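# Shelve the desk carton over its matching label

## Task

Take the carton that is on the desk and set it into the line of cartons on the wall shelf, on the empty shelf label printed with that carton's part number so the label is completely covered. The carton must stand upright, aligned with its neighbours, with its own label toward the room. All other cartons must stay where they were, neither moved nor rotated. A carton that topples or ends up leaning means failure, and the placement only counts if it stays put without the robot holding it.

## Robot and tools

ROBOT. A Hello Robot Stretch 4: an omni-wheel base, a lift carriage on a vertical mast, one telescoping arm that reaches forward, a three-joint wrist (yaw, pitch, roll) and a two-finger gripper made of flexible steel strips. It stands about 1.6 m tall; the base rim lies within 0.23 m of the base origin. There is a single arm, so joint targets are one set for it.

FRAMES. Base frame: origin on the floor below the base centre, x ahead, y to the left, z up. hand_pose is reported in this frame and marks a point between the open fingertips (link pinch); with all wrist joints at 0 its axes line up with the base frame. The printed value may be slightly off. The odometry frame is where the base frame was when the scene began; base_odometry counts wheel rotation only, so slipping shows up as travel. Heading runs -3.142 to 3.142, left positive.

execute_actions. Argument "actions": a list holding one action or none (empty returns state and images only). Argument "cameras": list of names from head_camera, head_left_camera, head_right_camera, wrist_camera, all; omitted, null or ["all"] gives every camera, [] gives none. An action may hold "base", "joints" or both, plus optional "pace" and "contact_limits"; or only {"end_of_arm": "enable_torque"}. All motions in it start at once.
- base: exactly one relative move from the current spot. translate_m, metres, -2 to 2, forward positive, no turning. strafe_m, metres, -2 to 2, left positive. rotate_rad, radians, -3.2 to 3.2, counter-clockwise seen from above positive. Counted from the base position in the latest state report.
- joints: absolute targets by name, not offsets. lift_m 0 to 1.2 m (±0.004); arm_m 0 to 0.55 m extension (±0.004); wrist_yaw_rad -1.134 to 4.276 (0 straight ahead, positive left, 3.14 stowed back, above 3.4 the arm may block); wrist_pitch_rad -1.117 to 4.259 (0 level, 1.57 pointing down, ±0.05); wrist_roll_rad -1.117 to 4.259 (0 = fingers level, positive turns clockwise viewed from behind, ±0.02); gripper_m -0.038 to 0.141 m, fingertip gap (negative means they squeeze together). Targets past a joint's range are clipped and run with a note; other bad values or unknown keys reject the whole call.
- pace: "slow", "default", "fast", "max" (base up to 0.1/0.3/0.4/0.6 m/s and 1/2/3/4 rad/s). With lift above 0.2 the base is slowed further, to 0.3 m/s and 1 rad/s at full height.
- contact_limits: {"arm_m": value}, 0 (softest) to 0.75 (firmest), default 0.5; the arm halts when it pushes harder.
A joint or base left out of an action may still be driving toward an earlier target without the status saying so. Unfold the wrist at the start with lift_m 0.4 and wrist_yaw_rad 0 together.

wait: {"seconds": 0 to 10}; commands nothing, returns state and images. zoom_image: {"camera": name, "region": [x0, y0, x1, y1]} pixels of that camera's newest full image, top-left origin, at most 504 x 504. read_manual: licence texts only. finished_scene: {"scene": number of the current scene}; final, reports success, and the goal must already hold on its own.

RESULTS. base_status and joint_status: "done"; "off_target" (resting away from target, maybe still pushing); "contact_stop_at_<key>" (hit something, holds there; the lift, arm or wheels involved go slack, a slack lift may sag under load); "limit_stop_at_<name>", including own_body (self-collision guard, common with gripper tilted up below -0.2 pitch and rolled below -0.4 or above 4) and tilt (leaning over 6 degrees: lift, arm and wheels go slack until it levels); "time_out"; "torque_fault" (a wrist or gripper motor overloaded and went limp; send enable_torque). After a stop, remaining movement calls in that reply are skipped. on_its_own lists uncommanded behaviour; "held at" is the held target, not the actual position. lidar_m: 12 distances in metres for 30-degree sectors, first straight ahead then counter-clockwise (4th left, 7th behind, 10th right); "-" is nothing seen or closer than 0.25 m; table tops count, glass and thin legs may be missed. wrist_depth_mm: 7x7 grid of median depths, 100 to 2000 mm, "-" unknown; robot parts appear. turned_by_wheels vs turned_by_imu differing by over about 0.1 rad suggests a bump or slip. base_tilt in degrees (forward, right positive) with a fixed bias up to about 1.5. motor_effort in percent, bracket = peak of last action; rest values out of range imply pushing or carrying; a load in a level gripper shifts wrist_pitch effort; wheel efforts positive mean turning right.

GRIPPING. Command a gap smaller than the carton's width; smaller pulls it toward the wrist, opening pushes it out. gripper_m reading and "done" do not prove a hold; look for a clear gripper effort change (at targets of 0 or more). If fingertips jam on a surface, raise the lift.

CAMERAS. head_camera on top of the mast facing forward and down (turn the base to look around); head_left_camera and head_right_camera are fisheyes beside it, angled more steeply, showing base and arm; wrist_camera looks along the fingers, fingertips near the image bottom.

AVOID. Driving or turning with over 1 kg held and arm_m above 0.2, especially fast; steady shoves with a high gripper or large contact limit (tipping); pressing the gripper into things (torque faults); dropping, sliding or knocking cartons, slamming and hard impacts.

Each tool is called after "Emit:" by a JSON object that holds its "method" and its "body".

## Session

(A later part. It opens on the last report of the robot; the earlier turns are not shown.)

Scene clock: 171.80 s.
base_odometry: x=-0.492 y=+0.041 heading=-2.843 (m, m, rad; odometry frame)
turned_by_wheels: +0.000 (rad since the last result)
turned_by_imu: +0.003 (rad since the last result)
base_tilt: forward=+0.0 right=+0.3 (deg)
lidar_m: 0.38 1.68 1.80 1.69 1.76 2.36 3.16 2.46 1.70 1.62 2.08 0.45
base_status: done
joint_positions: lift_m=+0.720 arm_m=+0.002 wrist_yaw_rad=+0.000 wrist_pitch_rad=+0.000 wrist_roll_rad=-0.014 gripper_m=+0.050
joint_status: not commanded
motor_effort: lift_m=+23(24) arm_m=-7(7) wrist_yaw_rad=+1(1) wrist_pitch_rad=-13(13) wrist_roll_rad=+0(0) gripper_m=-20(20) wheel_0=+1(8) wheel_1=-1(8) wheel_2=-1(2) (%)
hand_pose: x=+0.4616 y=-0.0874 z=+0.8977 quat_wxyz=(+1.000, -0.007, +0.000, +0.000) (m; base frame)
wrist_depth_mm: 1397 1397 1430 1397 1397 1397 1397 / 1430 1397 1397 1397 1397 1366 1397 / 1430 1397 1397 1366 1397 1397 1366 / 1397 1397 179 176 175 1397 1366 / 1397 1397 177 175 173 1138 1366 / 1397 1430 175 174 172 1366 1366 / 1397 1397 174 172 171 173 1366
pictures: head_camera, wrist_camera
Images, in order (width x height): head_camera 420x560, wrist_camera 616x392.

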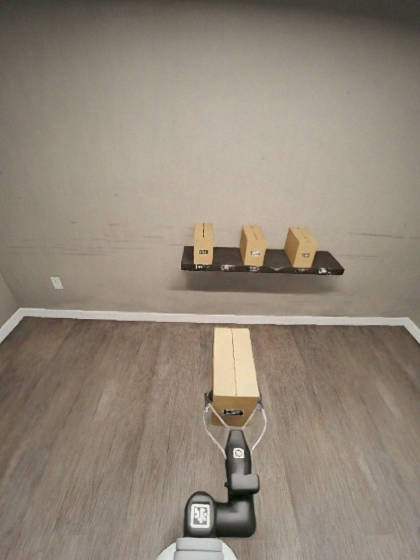

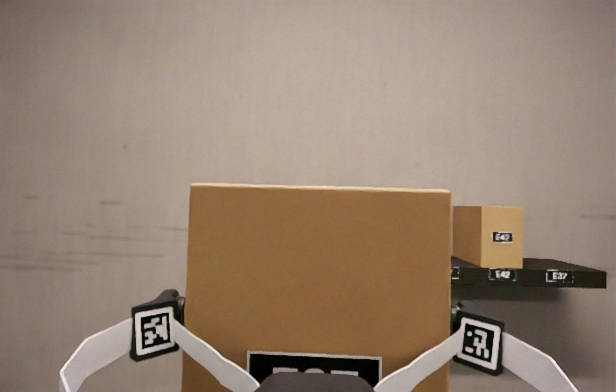

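Emit:
{"method": "execute_actions", "body": {"actions": [{"base":{"strafe_m":-0.75}}], "cameras": []}}

Emit:
{"method": "execute_actions", "body": {"actions": [{"base":{"translate_m":0.55}}]}}

Scene clock: 194.60 s.
base_odometry: x=-0.712 y=+0.757 heading=-2.843 (m, m, rad; odometry frame)
turned_by_wheels: +0.000 (rad since the last result)
turned_by_imu: +0.000 (rad since the last result)
base_tilt: forward=+0.0 right=+0.3 (deg)
lidar_m: 0.41 1.41 2.29 2.42 2.57 2.49 3.14 1.30 0.92 0.89 1.30 0.39
base_status: done
joint_positions: lift_m=+0.720 arm_m=+0.002 wrist_yaw_rad=+0.000 wrist_pitch_rad=+0.000 wrist_roll_rad=-0.014 gripper_m=+0.050
joint_status: not commanded
motor_effort: lift_m=+23(23) arm_m=-7(7) wrist_yaw_rad=+1(1) wrist_pitch_rad=-13(12) wrist_roll_rad=+1(1) gripper_m=-19(19) wheel_0=-2(4) wheel_1=+0(9) wheel_2=-1(1) (%)
hand_pose: x=+0.4616 y=-0.0874 z=+0.8977 quat_wxyz=(+1.000, -0.007, +0.000, +0.000) (m; base frame)
wrist_depth_mm: 1464 1430 1397 1397 1430 1366 1397 / 1430 1430 1430 1430 1397 1397 1397 / 1430 1430 1430 1397 1397 1430 1397 / 1336 1430 178 177 175 1397 1397 / 1182 1160 177 175 173 1397 1397 / 1430 1397 176 174 172 1366 1366 / 1430 1397 174 172 171 173 1397
pictures: none
No camera images: the call's "cameras" was empty. Leave "cameras" out to get every camera's image.

Scene clock: 197.93 s.
base_odometry: x=-1.238 y=+0.596 heading=-2.843 (m, m, rad; odometry frame)
turned_by_wheels: +0.000 (rad since the last result)
turned_by_imu: +0.002 (rad since the last result)
base_tilt: forward=+0.0 right=+0.3 (deg)
lidar_m: 0.38 0.87 1.15 2.45 2.57 3.12 3.77 1.27 1.06 1.25 1.31 0.42
base_status: done
joint_positions: lift_m=+0.720 arm_m=+0.002 wrist_yaw_rad=+0.000 wrist_pitch_rad=+0.000 wrist_roll_rad=-0.014 gripper_m=+0.050
joint_status: not commanded
motor_effort: lift_m=+23(23) arm_m=-7(7) wrist_yaw_rad=+1(1) wrist_pitch_rad=-13(14) wrist_roll_rad=+0(1) gripper_m=-17(19) wheel_0=-1(3) wheel_1=-1(4) wheel_2=+1(8) (%)
hand_pose: x=+0.4616 y=-0.0874 z=+0.8977 quat_wxyz=(+1.000, -0.007, +0.000, +0.000) (m; base frame)
wrist_depth_mm: 878 878 866 878 866 866 866 / 878 878 866 866 866 854 866 / 878 866 866 866 866 854 866 / 759 866 178 176 175 854 854 / 683 854 177 175 173 854 854 / 609 609 175 174 172 854 842 / 866 866 173 172 171 173 842
pictures: head_camera, head_left_camera, head_right_camera, wrist_camera
Images, in order (width x height): head_camera 420x560, head_left_camera 420x672, head_right_camera 420x672, wrist_camera 616x392.

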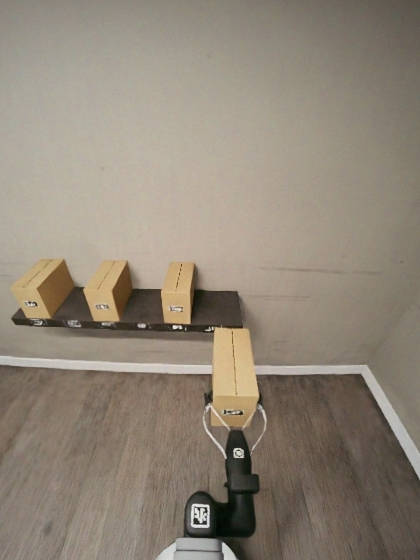

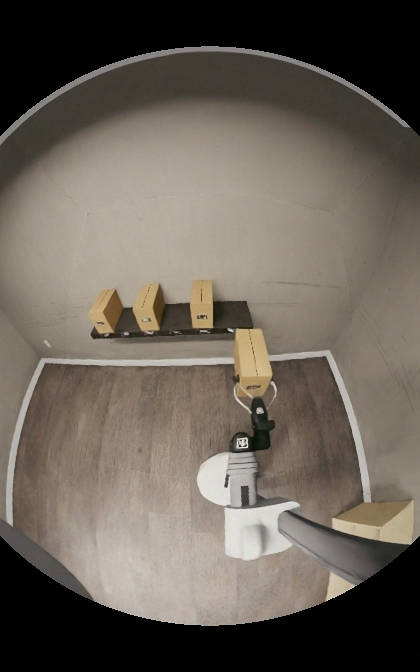

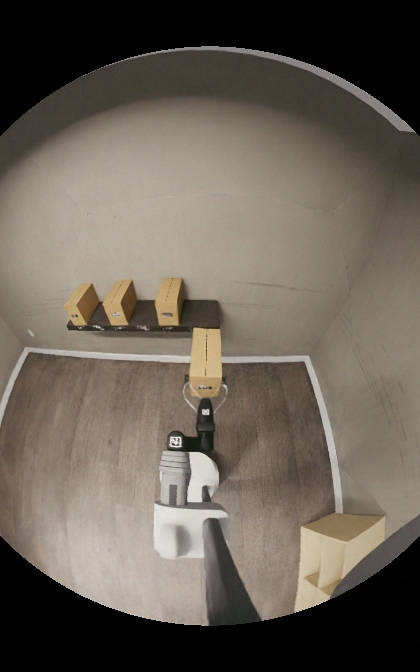

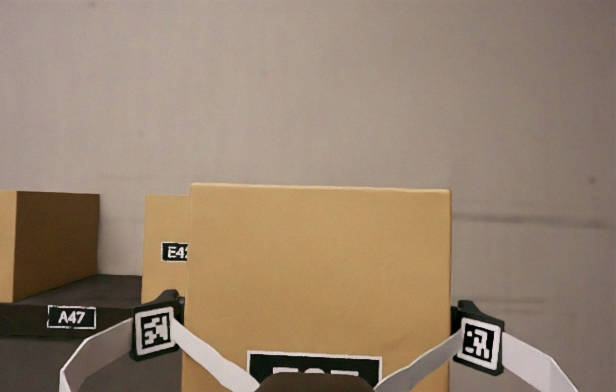

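Emit:
{"method": "execute_actions", "body": {"actions": [{"base":{"strafe_m":0.015},"joints":{"arm_m":0.3},"pace":"slow"}], "cameras": ["head_camera","wrist_camera"]}}

Scene clock: 216.33 s.
base_odometry: x=-1.233 y=+0.582 heading=-2.844 (m, m, rad; odometry frame)
turned_by_wheels: -0.001 (rad since the last result)
turned_by_imu: +0.022 (rad since the last result)
base_tilt: forward=-2.7 right=+1.8 (deg)
lidar_m: 0.71 0.90 1.23 2.46 2.56 2.82 2.09 1.27 1.05 1.24 1.30 1.15
base_status: done
joint_positions: lift_m=+0.720 arm_m=+0.298 wrist_yaw_rad=-0.009 wrist_pitch_rad=-0.016 wrist_roll_rad=-0.014 gripper_m=+0.050
joint_status: all done
on_its_own: base_tilt is 3.1 degrees off its reading at the scene's start (forward=+0.0 right=+0.3); wrist_yaw_rad is at rest, and its effort (+27) is outside its rest range (-13 to +13); wrist_pitch_rad is at rest, and its effort (+35) is outside its rest range (-23 to +23)
motor_effort: lift_m=+16(22) arm_m=+13(17) wrist_yaw_rad=+27(41) wrist_pitch_rad=+35(53) wrist_roll_rad=-2(5) gripper_m=-15(20) wheel_0=-1(6) wheel_1=+2(5) wheel_2=-12(12) (%)
hand_pose: x=+0.7561 y=-0.0900 z=+0.9032 quat_wxyz=(+1.000, -0.007, -0.008, -0.004) (m; base frame)
wrist_depth_mm: 654 654 654 647 647 640 640 / 647 647 640 634 634 627 627 / 640 640 634 627 627 621 615 / 627 627 189 187 187 615 609 / 621 449 172 173 172 609 603 / 366 362 160 160 161 189 597 / 359 178 149 149 150 165 585
pictures: head_camera, wrist_camera
Images, in order (width x height): head_camera 420x560, wrist_camera 616x392.

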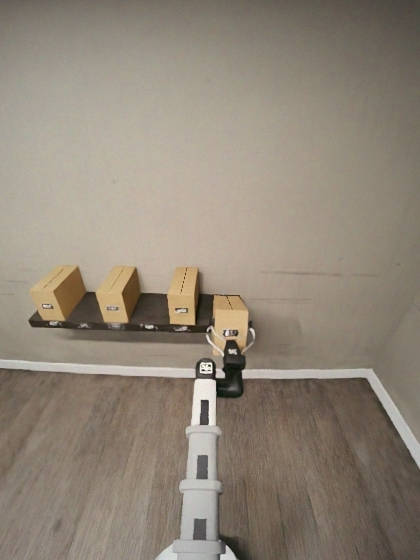

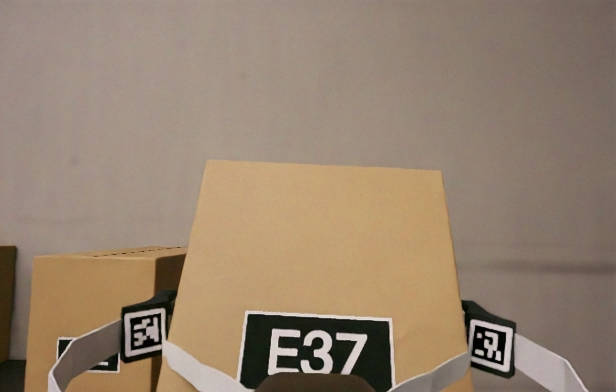

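Emit:
{"method": "execute_actions", "body": {"actions": [{"joints":{"arm_m":0.15,"lift_m":0.80},"pace":"slow"}]}}

Scene clock: 229.93 s.
base_odometry: x=-1.234 y=+0.581 heading=-2.843 (m, m, rad; odometry frame)
turned_by_wheels: +0.001 (rad since the last result)
turned_by_imu: -0.008 (rad since the last result)
base_tilt: forward=+0.0 right=+0.3 (deg)
lidar_m: 0.57 0.85 1.16 2.43 2.54 3.13 3.75 1.30 1.09 1.27 1.33 1.12
base_status: not commanded
joint_positions: lift_m=+0.800 arm_m=+0.151 wrist_yaw_rad=+0.000 wrist_pitch_rad=+0.000 wrist_roll_rad=-0.014 gripper_m=+0.050
joint_status: all done
motor_effort: lift_m=+24(23) arm_m=-7(13) wrist_yaw_rad=+1(37) wrist_pitch_rad=-12(42) wrist_roll_rad=+0(0) gripper_m=-17(19) wheel_0=-1(5) wheel_1=-2(5) wheel_2=+0(14) (%)
hand_pose: x=+0.6106 y=-0.0874 z=+0.9777 quat_wxyz=(+1.000, -0.007, +0.000, +0.000) (m; base frame)
wrist_depth_mm: 741 732 723 723 715 707 707 / 732 732 723 723 715 707 707 / 732 723 723 715 715 707 707 / 732 715 196 193 192 707 707 / 683 723 177 177 177 707 707 / 661 466 163 163 163 707 699 / 539 177 150 151 151 166 699
pictures: head_camera, head_left_camera, head_right_camera, wrist_camera
Images, in order (width x height): head_camera 420x560, head_left_camera 420x672, head_right_camera 420x672, wrist_camera 616x392.

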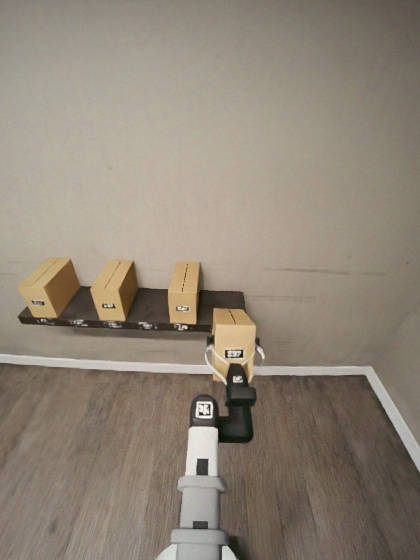

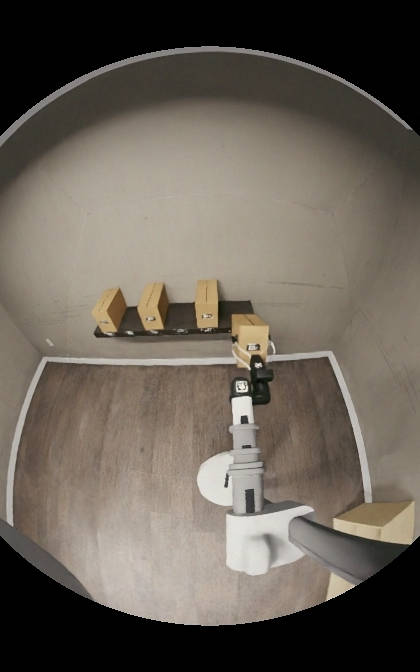

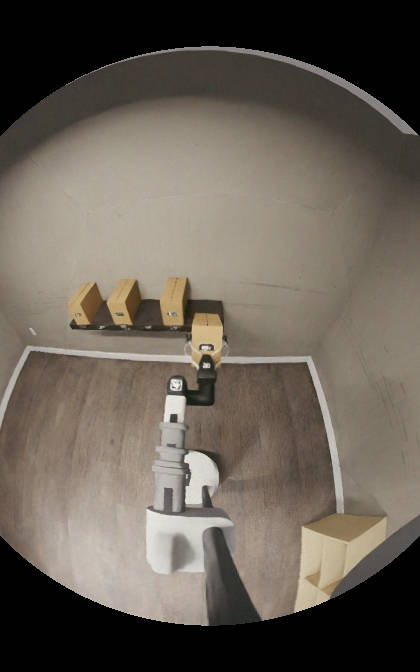

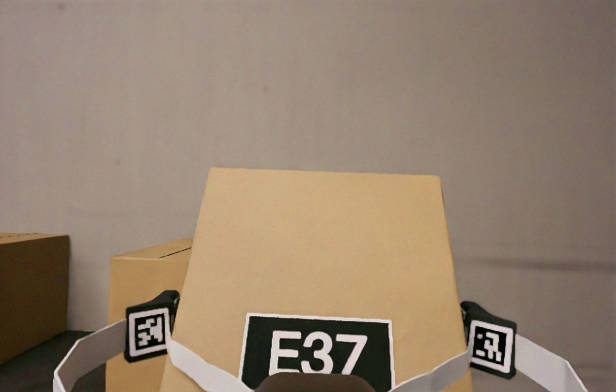

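Emit:
{"method": "execute_actions", "body": {"actions": [{"joints":{"arm_m":0.42},"pace":"slow","contact_limits":{"arm_m":0.2}}], "cameras": ["head_camera","head_left_camera","wrist_camera"]}}

Scene clock: 244.17 s.
base_odometry: x=-1.233 y=+0.581 heading=-2.844 (m, m, rad; odometry frame)
turned_by_wheels: +0.000 (rad since the last result)
turned_by_imu: +0.021 (rad since the last result)
base_tilt: forward=-2.4 right=+1.6 (deg)
lidar_m: 0.78 0.92 1.25 2.46 2.56 3.08 2.30 1.27 1.06 1.25 1.30 1.13
base_status: not commanded
joint_positions: lift_m=+0.801 arm_m=+0.418 wrist_yaw_rad=-0.004 wrist_pitch_rad=-0.030 wrist_roll_rad=-0.015 gripper_m=+0.050
joint_status: all done
on_its_own: wrist_pitch_rad is at rest, and its effort (+75) is outside its rest range (-23 to +23)
motor_effort: lift_m=+11(24) arm_m=+10(14) wrist_yaw_rad=+13(23) wrist_pitch_rad=+75(74) wrist_roll_rad=+2(6) gripper_m=-18(19) wheel_0=-1(1) wheel_1=+1(2) wheel_2=-7(9) (%)
contact_limits: arm_m 0.2
hand_pose: x=+0.8771 y=-0.0886 z=+0.9874 quat_wxyz=(+1.000, -0.007, -0.015, -0.002) (m; base frame)
wrist_depth_mm: 544 535 530 530 521 517 512 / 530 525 525 517 512 508 504 / 525 521 512 512 504 500 496 / 512 508 508 500 492 492 488 / 508 500 496 216 217 484 480 / 500 492 177 177 178 477 473 / 315 177 147 150 151 165 466
pictures: head_camera, head_left_camera, wrist_camera
Images, in order (width x height): head_camera 420x560, head_left_camera 420x672, wrist_camera 616x392.

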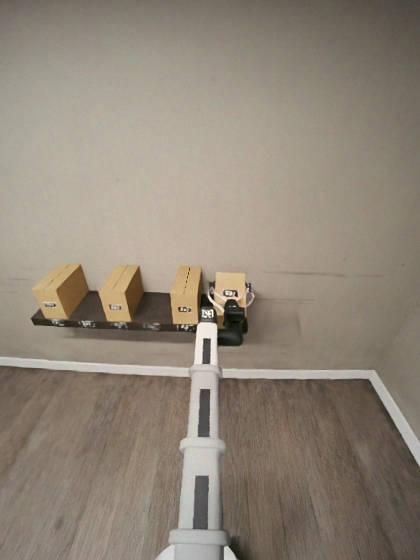

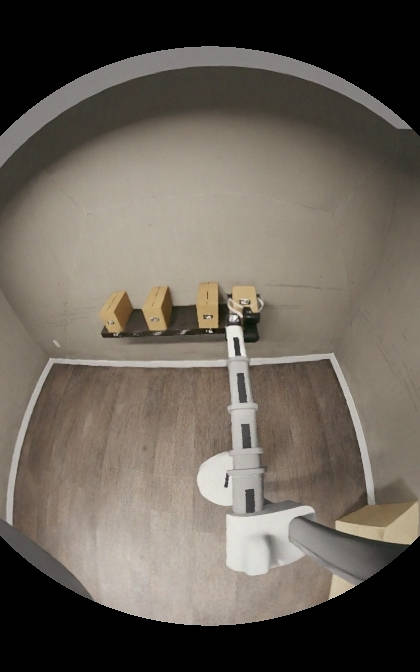

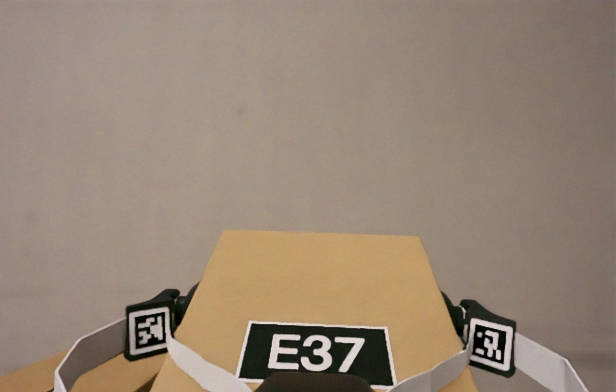

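Emit:
{"method": "execute_actions", "body": {"actions": [{"joints":{"arm_m":0.36},"pace":"slow"}], "cameras": ["head_camera","wrist_camera"]}}

Scene clock: 267.63 s.
base_odometry: x=-1.233 y=+0.581 heading=-2.844 (m, m, rad; odometry frame)
turned_by_wheels: +0.000 (rad since the last result)
turned_by_imu: -0.004 (rad since the last result)
base_tilt: forward=-1.4 right=+1.1 (deg)
lidar_m: 0.76 0.88 1.23 2.45 2.53 3.08 3.74 1.30 1.08 1.26 1.31 1.14
base_status: not commanded
joint_positions: lift_m=+0.801 arm_m=+0.361 wrist_yaw_rad=-0.006 wrist_pitch_rad=-0.034 wrist_roll_rad=-0.015 gripper_m=+0.050
joint_status: all done
on_its_own: wrist_yaw_rad is at rest, and its effort (+18) is outside its rest range (-13 to +13); wrist_pitch_rad is at rest, and its effort (+86) is outside its rest range (-23 to +23)
motor_effort: lift_m=+10(10) arm_m=-4(9) wrist_yaw_rad=+18(19) wrist_pitch_rad=+86(92) wrist_roll_rad=+1(2) gripper_m=-18(16) wheel_0=+0(0) wheel_1=+0(1) wheel_2=-7(9) (%)
hand_pose: x=+0.8193 y=-0.0892 z=+0.9886 quat_wxyz=(+1.000, -0.007, -0.017, -0.003) (m; base frame)
wrist_depth_mm: 574 569 564 564 559 554 554 / 564 564 559 549 549 549 544 / 559 554 549 544 544 539 535 / 549 544 539 539 535 535 530 / 544 539 206 199 200 525 521 / 535 430 172 172 172 512 517 / 277 177 147 151 151 165 504
pictures: head_camera, wrist_camera
Images, in order (width x height): head_camera 420x560, wrist_camera 616x392.

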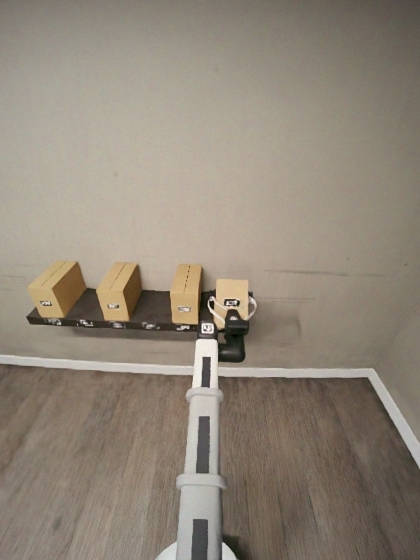

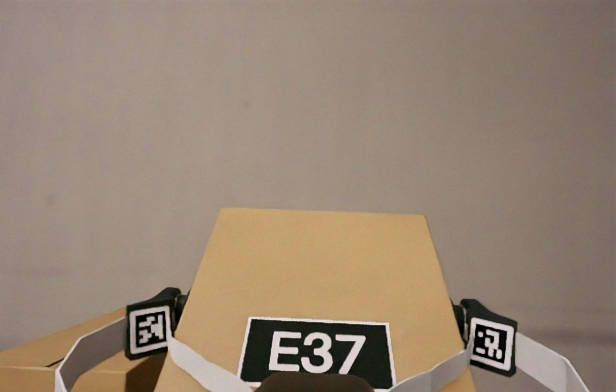

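Emit:
{"method": "execute_actions", "body": {"actions": [{"joints":{"lift_m":0.86},"pace":"slow"}]}}

Scene clock: 274.33 s.
base_odometry: x=-1.234 y=+0.581 heading=-2.843 (m, m, rad; odometry frame)
turned_by_wheels: +0.000 (rad since the last result)
turned_by_imu: -0.008 (rad since the last result)
base_tilt: forward=+0.0 right=+0.3 (deg)
lidar_m: 0.73 0.86 1.19 2.43 2.53 3.18 3.77 1.28 1.10 1.27 1.31 1.14
base_status: not commanded
joint_positions: lift_m=+0.860 arm_m=+0.361 wrist_yaw_rad=+0.000 wrist_pitch_rad=+0.000 wrist_roll_rad=-0.014 gripper_m=+0.050
joint_status: all done
motor_effort: lift_m=+24(22) arm_m=-3(4) wrist_yaw_rad=+2(23) wrist_pitch_rad=-11(86) wrist_roll_rad=+0(3) gripper_m=-19(18) wheel_0=-1(4) wheel_1=-1(6) wheel_2=+0(11) (%)
hand_pose: x=+0.8199 y=-0.0875 z=+1.0378 quat_wxyz=(+1.000, -0.007, +0.000, +0.000) (m; base frame)
wrist_depth_mm: 521 517 512 512 508 504 500 / 521 517 512 508 508 504 500 / 517 512 512 512 508 504 500 / 517 517 512 508 504 500 500 / 521 512 213 205 206 504 496 / 512 418 175 175 176 496 496 / 283 177 148 152 153 166 496
pictures: head_camera, head_left_camera, head_right_camera, wrist_camera
Images, in order (width x height): head_camera 420x560, head_left_camera 420x672, head_right_camera 420x672, wrist_camera 616x392.

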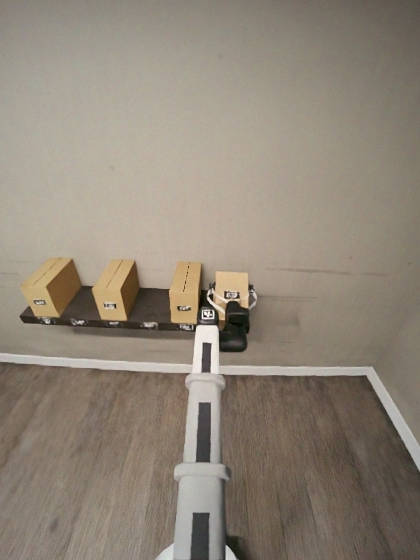

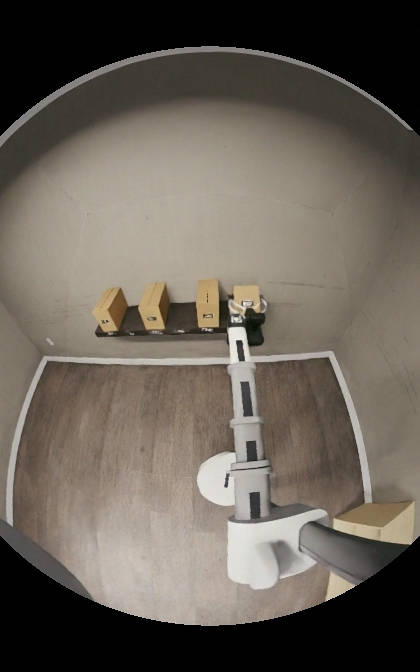

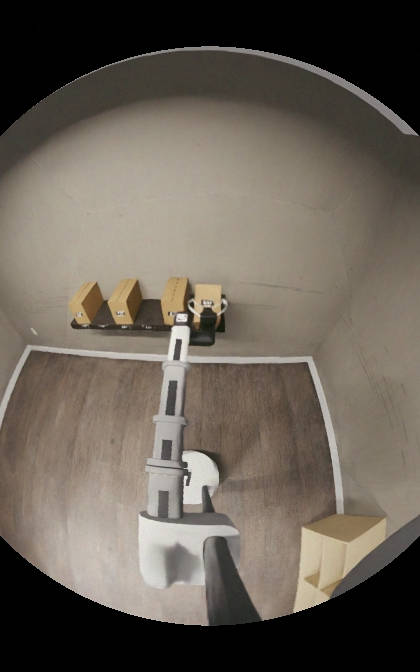

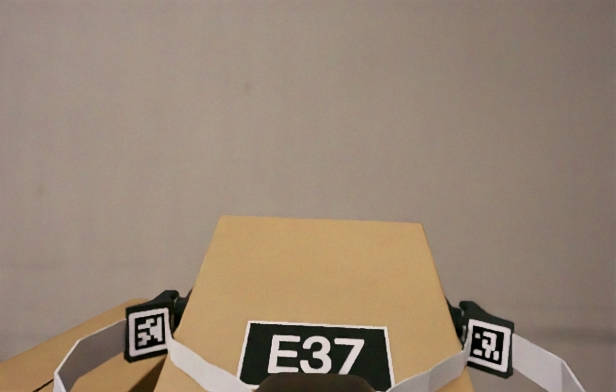

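Emit:
{"method": "execute_actions", "body": {"actions": [{"joints":{"wrist_pitch_rad":-0.6},"pace":"slow"}]}}

Scene clock: 302.53 s.
base_odometry: x=-1.234 y=+0.581 heading=-2.843 (m, m, rad; odometry frame)
turned_by_wheels: +0.000 (rad since the last result)
turned_by_imu: +0.001 (rad since the last result)
base_tilt: forward=+0.0 right=+0.3 (deg)
lidar_m: 0.72 0.84 1.15 2.44 2.56 3.09 3.77 1.30 1.09 1.26 1.33 1.14
base_status: not commanded
joint_positions: lift_m=+0.860 arm_m=+0.361 wrist_yaw_rad=+0.000 wrist_pitch_rad=-0.596 wrist_roll_rad=-0.014 gripper_m=+0.050
joint_status: all done
motor_effort: lift_m=+24(23) arm_m=-3(3) wrist_yaw_rad=+2(2) wrist_pitch_rad=-12(17) wrist_roll_rad=+0(0) gripper_m=-19(17) wheel_0=-1(1) wheel_1=-1(1) wheel_2=+0(0) (%)
hand_pose: x=+0.7701 y=-0.0875 z=+1.1998 quat_wxyz=(+0.956, -0.007, -0.294, -0.002) (m; base frame)
wrist_depth_mm: 976 960 960 960 960 960 946 / 854 842 842 842 842 842 842 / 741 759 741 750 741 750 750 / 676 676 676 668 676 668 668 / 615 615 212 205 206 609 609 / 564 554 175 175 176 554 554 / 512 177 148 153 153 166 504
pictures: head_camera, head_left_camera, head_right_camera, wrist_camera
Images, in order (width x height): head_camera 420x560, head_left_camera 420x672, head_right_camera 420x672, wrist_camera 616x392.

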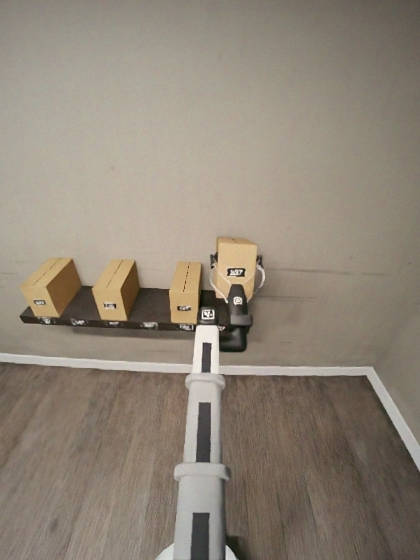

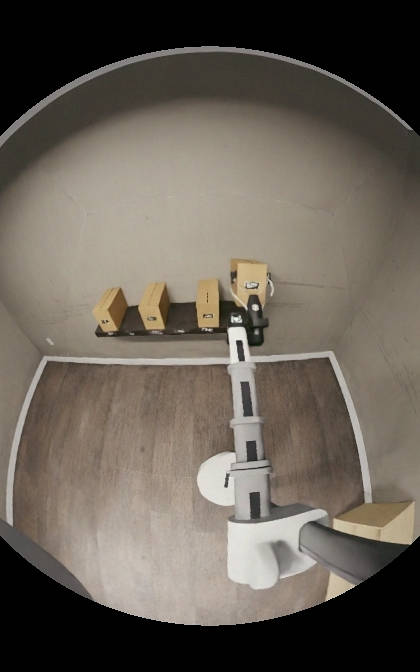

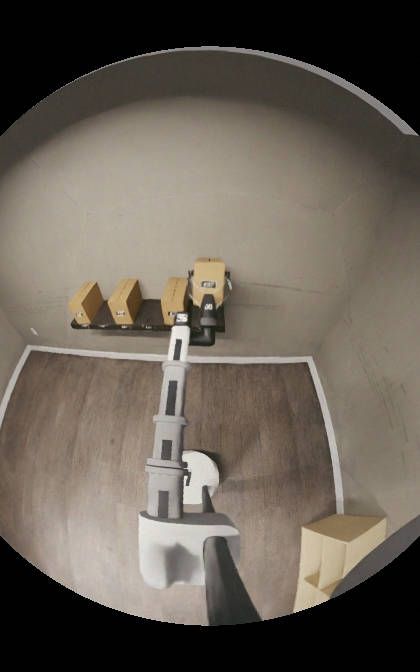

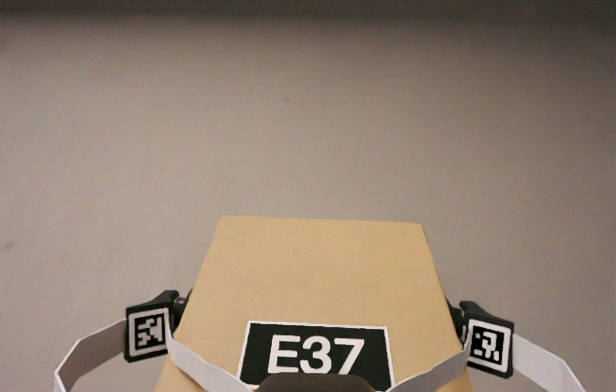

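Emit:
{"method": "zoom_image", "body": {"camera": "head_camera", "region": [140, 210, 320, 360]}}

Region (140, 210, 320, 360) of head_camera's 420x560 image, scaled by 2.800, with more detail than that image has.

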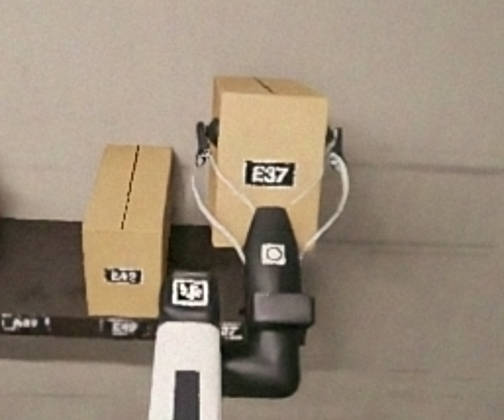

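Emit:
{"method": "execute_actions", "body": {"actions": [{"joints":{"wrist_pitch_rad":-0.95},"pace":"slow"}], "cameras": ["head_camera","head_left_camera","head_right_camera"]}}

Scene clock: 318.37 s.
base_odometry: x=-1.234 y=+0.581 heading=-2.843 (m, m, rad; odometry frame)
turned_by_wheels: +0.000 (rad since the last result)
turned_by_imu: +0.001 (rad since the last result)
base_tilt: forward=+0.0 right=+0.3 (deg)
lidar_m: 0.65 0.87 1.18 2.44 2.51 3.08 3.77 1.28 1.11 1.27 1.32 1.13
base_status: not commanded
joint_positions: lift_m=+0.860 arm_m=+0.361 wrist_yaw_rad=+0.000 wrist_pitch_rad=-0.947 wrist_roll_rad=-0.014 gripper_m=+0.050
joint_status: all done
motor_effort: lift_m=+24(24) arm_m=-3(3) wrist_yaw_rad=+2(2) wrist_pitch_rad=-9(14) wrist_roll_rad=+0(1) gripper_m=-17(19) wheel_0=-1(1) wheel_1=-1(1) wheel_2=+1(0) (%)
hand_pose: x=+0.6999 y=-0.0875 z=+1.2720 quat_wxyz=(+0.890, -0.006, -0.456, -0.003) (m; base frame)
wrist_depth_mm: 1255 1229 1255 1255 1229 1205 1205 / 1366 1366 1336 1336 1336 1336 1281 / 1281 1281 1255 1281 1308 1308 1281 / 991 1008 1008 1008 1008 1008 1025 / 831 842 212 206 206 842 842 / 707 699 175 175 176 715 715 / 609 177 148 153 153 166 615
pictures: head_camera, head_left_camera, head_right_camera
Images, in order (width x height): head_camera 420x560, head_left_camera 420x672, head_right_camera 420x672.

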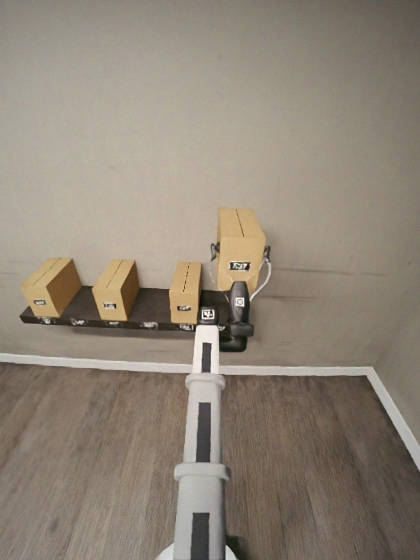

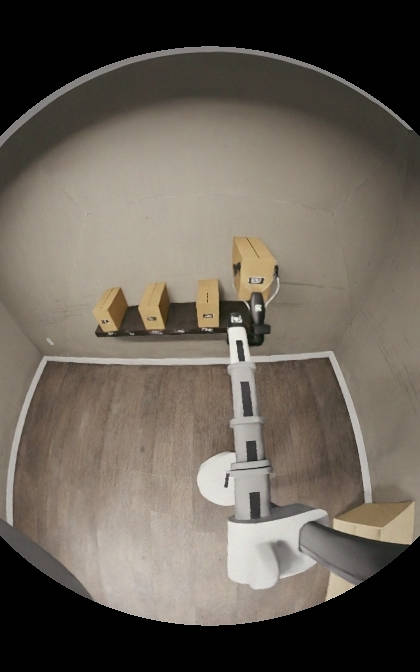

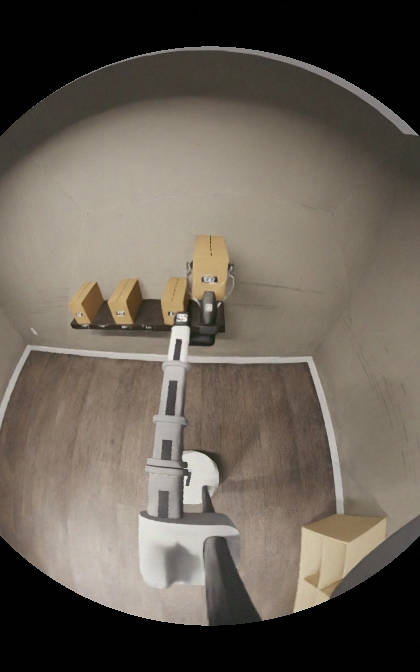

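Emit:
{"method": "execute_actions", "body": {"actions": [{"joints":{"arm_m":0.49},"pace":"slow","contact_limits":{"arm_m":0.2}}], "cameras": ["head_camera"]}}

Emit:
{"method": "execute_actions", "body": {"actions": [{"joints":{"lift_m":0.64},"pace":"slow"}]}}

Scene clock: 354.43 s.
base_odometry: x=-1.234 y=+0.581 heading=-2.843 (m, m, rad; odometry frame)
turned_by_wheels: +0.000 (rad since the last result)
turned_by_imu: +0.002 (rad since the last result)
base_tilt: forward=+0.0 right=+0.3 (deg)
lidar_m: 0.77 0.87 1.19 2.45 2.55 3.07 3.76 1.30 1.06 1.24 1.32 1.13
base_status: not commanded
joint_positions: lift_m=+0.860 arm_m=+0.489 wrist_yaw_rad=+0.000 wrist_pitch_rad=-0.947 wrist_roll_rad=-0.014 gripper_m=+0.050
joint_status: all done
motor_effort: lift_m=+24(23) arm_m=+7(7) wrist_yaw_rad=+1(2) wrist_pitch_rad=-9(10) wrist_roll_rad=+0(1) gripper_m=-17(15) wheel_0=-1(1) wheel_1=-1(1) wheel_2=+0(0) (%)
contact_limits: arm_m 0.2
hand_pose: x=+0.8281 y=-0.0874 z=+1.2720 quat_wxyz=(+0.890, -0.006, -0.456, -0.003) (m; base frame)
wrist_depth_mm: 1255 1255 1255 1229 1229 1205 1205 / 1308 1336 1308 1281 1281 1281 1281 / 991 991 991 991 1008 1008 1025 / 778 788 798 788 788 798 798 / 647 647 212 206 206 661 661 / 559 539 175 175 176 564 559 / 473 177 148 152 153 166 480
pictures: head_camera
Images, in order (width x height): head_camera 420x560.

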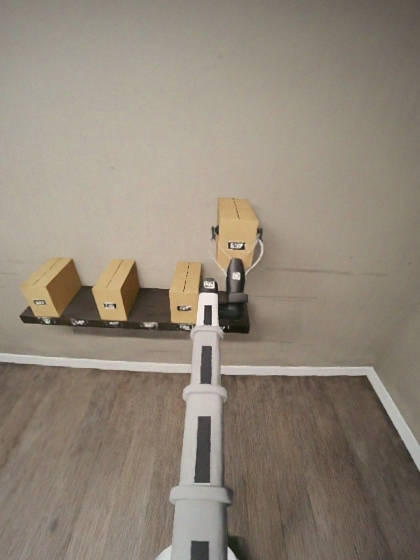

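Scene clock: 356.93 s.
base_odometry: x=-1.234 y=+0.581 heading=-2.843 (m, m, rad; odometry frame)
turned_by_wheels: +0.000 (rad since the last result)
turned_by_imu: +0.001 (rad since the last result)
base_tilt: forward=+0.0 right=+0.4 (deg)
lidar_m: 0.80 0.86 1.19 2.44 2.55 3.07 3.77 1.28 1.08 1.24 1.31 1.12
base_status: not commanded
joint_positions: lift_m=+0.640 arm_m=+0.489 wrist_yaw_rad=+0.000 wrist_pitch_rad=-0.947 wrist_roll_rad=-0.014 gripper_m=+0.050
joint_status: all done
motor_effort: lift_m=+14(24) arm_m=+7(7) wrist_yaw_rad=+2(1) wrist_pitch_rad=-9(9) wrist_roll_rad=+1(1) gripper_m=-20(21) wheel_0=-1(1) wheel_1=-1(1) wheel_2=+0(1) (%)
hand_pose: x=+0.8281 y=-0.0874 z=+1.0528 quat_wxyz=(+0.890, -0.006, -0.456, -0.003) (m; base frame)
wrist_depth_mm: 1464 1464 1464 1430 1430 1430 1397 / 1336 1366 1336 1366 1366 1397 1366 / 1008 991 991 991 991 1008 1008 / 788 788 788 788 798 798 798 / 647 654 212 205 206 661 661 / 554 539 175 175 175 564 559 / 473 177 148 153 153 166 473
pictures: head_camera, head_left_camera, head_right_camera, wrist_camera
Images, in order (width x height): head_camera 420x560, head_left_camera 420x672, head_right_camera 420x672, wrist_camera 616x392.

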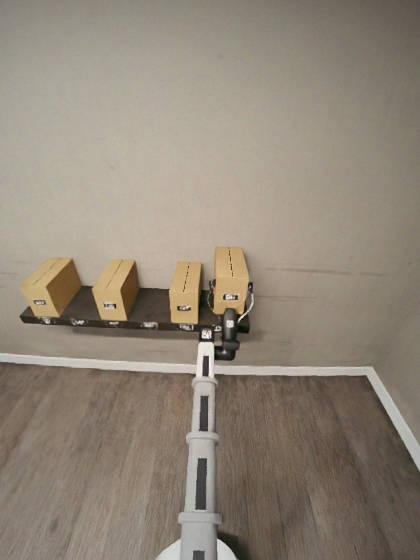

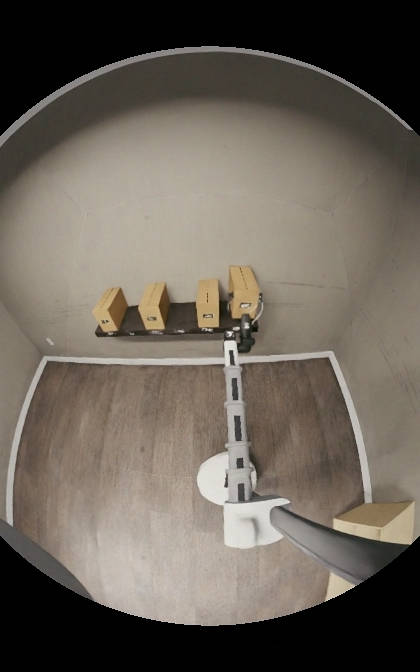

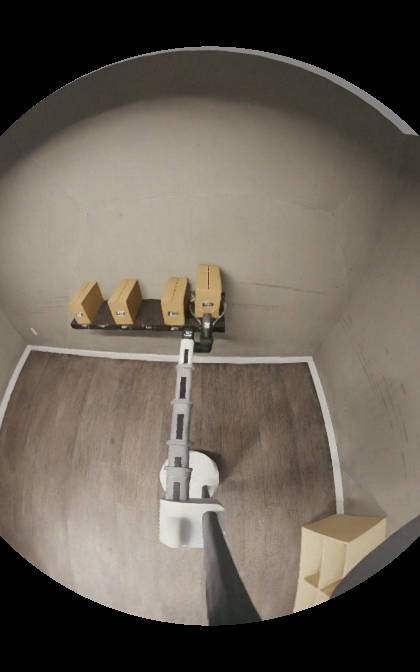

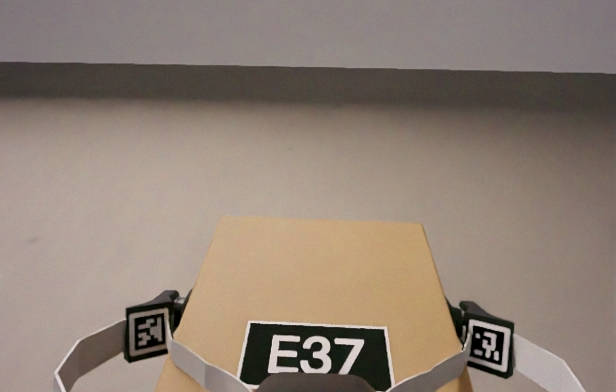

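Emit:
{"method": "execute_actions", "body": {"actions": [{"joints":{"lift_m":0.57},"pace":"slow"}], "cameras": ["head_camera","head_left_camera"]}}

Scene clock: 362.90 s.
base_odometry: x=-1.234 y=+0.581 heading=-2.843 (m, m, rad; odometry frame)
turned_by_wheels: +0.000 (rad since the last result)
turned_by_imu: +0.001 (rad since the last result)
base_tilt: forward=+0.0 right=+0.3 (deg)
lidar_m: 0.80 0.85 1.17 2.45 2.55 3.11 3.77 1.30 1.09 1.26 1.32 1.14
base_status: not commanded
joint_positions: lift_m=+0.570 arm_m=+0.489 wrist_yaw_rad=+0.000 wrist_pitch_rad=-0.947 wrist_roll_rad=-0.014 gripper_m=+0.050
joint_status: all done
motor_effort: lift_m=+14(15) arm_m=+7(7) wrist_yaw_rad=+2(2) wrist_pitch_rad=-8(8) wrist_roll_rad=+2(0) gripper_m=-17(18) wheel_0=-1(1) wheel_1=-1(1) wheel_2=+0(0) (%)
hand_pose: x=+0.8281 y=-0.0874 z=+0.9828 quat_wxyz=(+0.890, -0.006, -0.456, -0.003) (m; base frame)
wrist_depth_mm: 1537 1537 1499 1499 1499 1499 1464 / 1336 1336 1336 1336 1366 1366 1366 / 976 991 991 991 1008 1008 1008 / 788 778 788 788 798 798 798 / 654 654 212 205 206 661 661 / 554 539 175 175 176 559 564 / 206 177 148 152 153 166 477
pictures: head_camera, head_left_camera
Images, in order (width x height): head_camera 420x560, head_left_camera 420x672.

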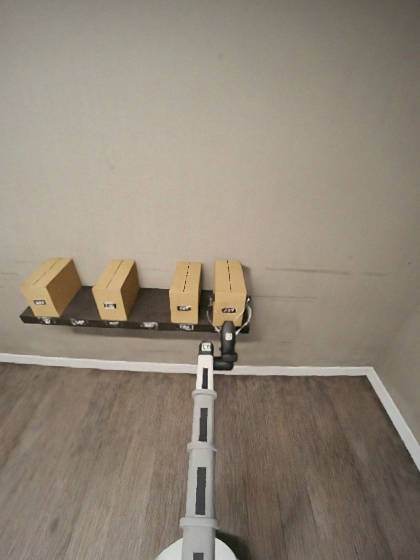

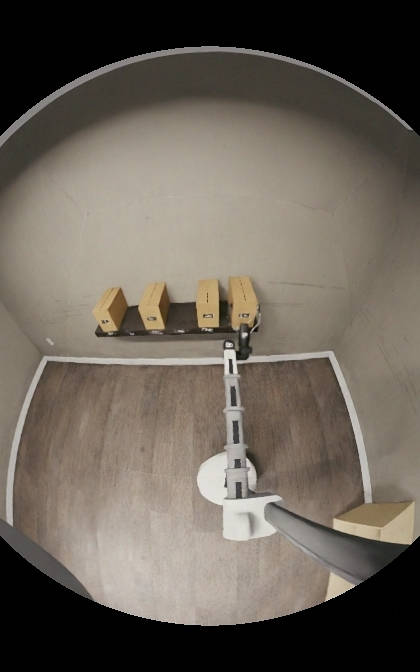

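Emit:
{"method": "execute_actions", "body": {"actions": [{"joints":{"lift_m":0.53},"pace":"slow"}], "cameras": ["head_camera"]}}

Scene clock: 370.63 s.
base_odometry: x=-1.234 y=+0.581 heading=-2.843 (m, m, rad; odometry frame)
turned_by_wheels: +0.000 (rad since the last result)
turned_by_imu: +0.001 (rad since the last result)
base_tilt: forward=+0.0 right=+0.3 (deg)
lidar_m: 0.79 0.88 1.18 2.43 2.55 3.08 3.77 1.28 1.08 1.27 1.33 1.14
base_status: not commanded
joint_positions: lift_m=+0.530 arm_m=+0.489 wrist_yaw_rad=+0.000 wrist_pitch_rad=-0.947 wrist_roll_rad=-0.014 gripper_m=+0.050
joint_status: all done
motor_effort: lift_m=+14(14) arm_m=+7(7) wrist_yaw_rad=+1(2) wrist_pitch_rad=-8(9) wrist_roll_rad=+0(1) gripper_m=-17(16) wheel_0=-1(1) wheel_1=-1(1) wheel_2=+1(0) (%)
hand_pose: x=+0.8281 y=-0.0874 z=+0.9428 quat_wxyz=(+0.890, -0.006, -0.456, -0.003) (m; base frame)
wrist_depth_mm: 1576 1576 1537 1537 1499 1537 1499 / 1336 1336 1336 1366 1336 1366 1366 / 991 991 991 1008 991 1008 1008 / 788 788 788 798 788 798 798 / 654 654 212 205 206 661 661 / 244 236 174 175 175 564 564 / 206 177 148 153 153 166 477
pictures: head_camera
Images, in order (width x height): head_camera 420x560.

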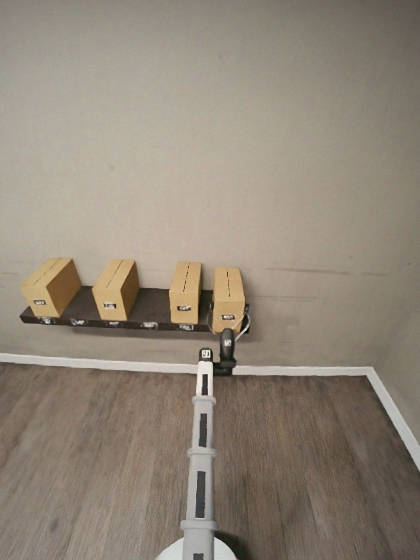

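Emit:
{"method": "execute_actions", "body": {"actions": [{"joints":{"lift_m":0.50},"pace":"slow"}], "cameras": ["head_camera"]}}

Scene clock: 382.77 s.
base_odometry: x=-1.234 y=+0.581 heading=-2.843 (m, m, rad; odometry frame)
turned_by_wheels: +0.000 (rad since the last result)
turned_by_imu: +0.001 (rad since the last result)
base_tilt: forward=+0.0 right=+0.3 (deg)
lidar_m: 0.80 0.86 1.18 2.43 2.54 3.07 3.77 1.27 1.08 1.26 1.32 1.12
base_status: not commanded
joint_positions: lift_m=+0.501 arm_m=+0.489 wrist_yaw_rad=-0.002 wrist_pitch_rad=-0.972 wrist_roll_rad=-0.014 gripper_m=+0.050
joint_status: all done
on_its_own: wrist_pitch_rad is at rest, and its effort (+61) is outside its rest range (-23 to +23)
motor_effort: lift_m=+3(14) arm_m=+7(7) wrist_yaw_rad=+7(7) wrist_pitch_rad=+61(62) wrist_roll_rad=-2(1) gripper_m=-22(20) wheel_0=-1(1) wheel_1=-1(1) wheel_2=-1(2) (%)
hand_pose: x=+0.8222 y=-0.0878 z=+0.9177 quat_wxyz=(+0.884, -0.007, -0.467, -0.004) (m; base frame)
wrist_depth_mm: 1576 1576 1576 1537 1537 1499 1499 / 1537 1537 1576 1537 1576 1576 1576 / 1078 1078 1098 1098 1098 1118 1118 / 842 831 854 842 842 866 854 / 691 683 207 201 202 699 699 / 255 240 173 173 174 569 591 / 215 178 148 152 153 168 496
pictures: head_camera
Images, in order (width x height): head_camera 420x560.

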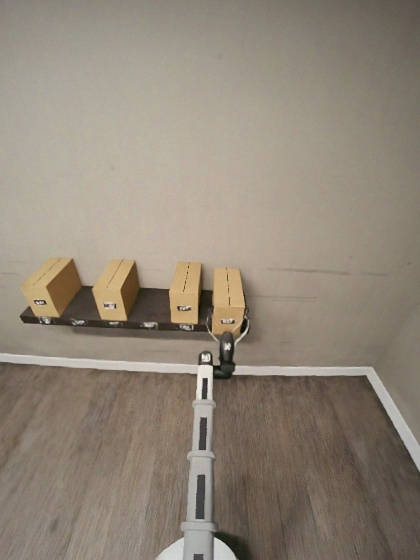

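Touched down. Ease up slightly and release.

Emit:
{"method": "execute_actions", "body": {"actions": [{"joints":{"lift_m":0.515,"gripper_m":0.141},"pace":"slow"}]}}

Scene clock: 396.93 s.
base_odometry: x=-1.234 y=+0.581 heading=-2.843 (m, m, rad; odometry frame)
turned_by_wheels: +0.000 (rad since the last result)
turned_by_imu: +0.002 (rad since the last result)
base_tilt: forward=+0.0 right=+0.3 (deg)
lidar_m: 0.83 0.87 1.18 2.43 2.54 3.11 3.76 1.29 1.09 1.25 1.33 1.14
base_status: not commanded
joint_positions: lift_m=+0.515 arm_m=+0.489 wrist_yaw_rad=+0.000 wrist_pitch_rad=-0.948 wrist_roll_rad=-0.014 gripper_m=+0.141
joint_status: all done
motor_effort: lift_m=+23(24) arm_m=+7(7) wrist_yaw_rad=+2(7) wrist_pitch_rad=-6(61) wrist_roll_rad=+0(2) gripper_m=+2(21) wheel_0=+0(1) wheel_1=-1(1) wheel_2=-1(2) (%)
hand_pose: x=+0.8279 y=-0.0875 z=+0.9272 quat_wxyz=(+0.890, -0.006, -0.457, -0.003) (m; base frame)
wrist_depth_mm: 1618 1576 1537 1576 1537 1537 1499 / 1366 1336 1366 1366 1366 1366 1397 / 991 991 1008 1008 991 1008 1008 / 788 798 788 798 798 798 788 / 654 654 654 654 661 661 654 / 244 230 241 247 258 213 564 / 213 239 213 149 212 466 492
pictures: head_camera, head_left_camera, head_right_camera, wrist_camera
Images, in order (width x height): head_camera 420x560, head_left_camera 420x672, head_right_camera 420x672, wrist_camera 616x392.

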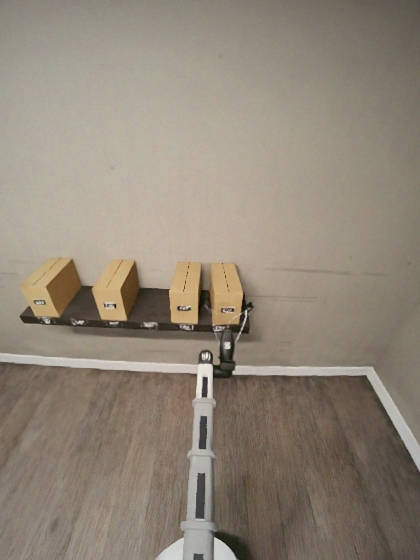

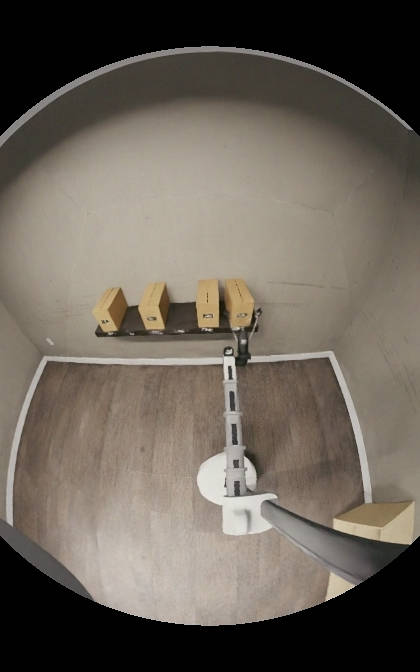

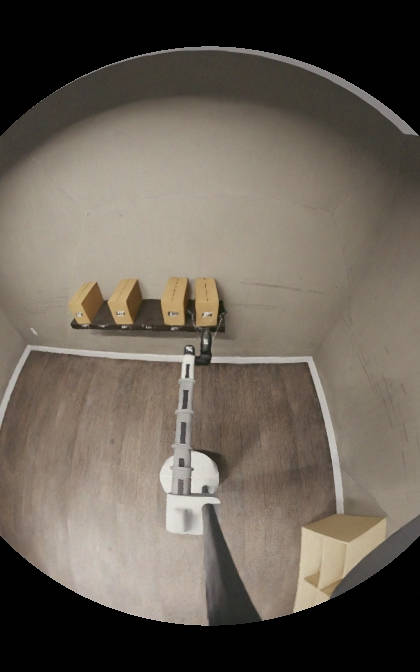

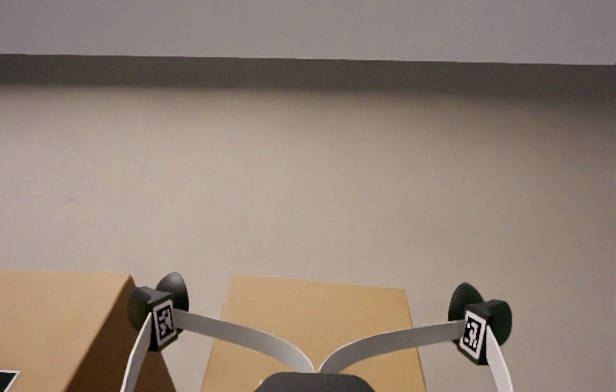

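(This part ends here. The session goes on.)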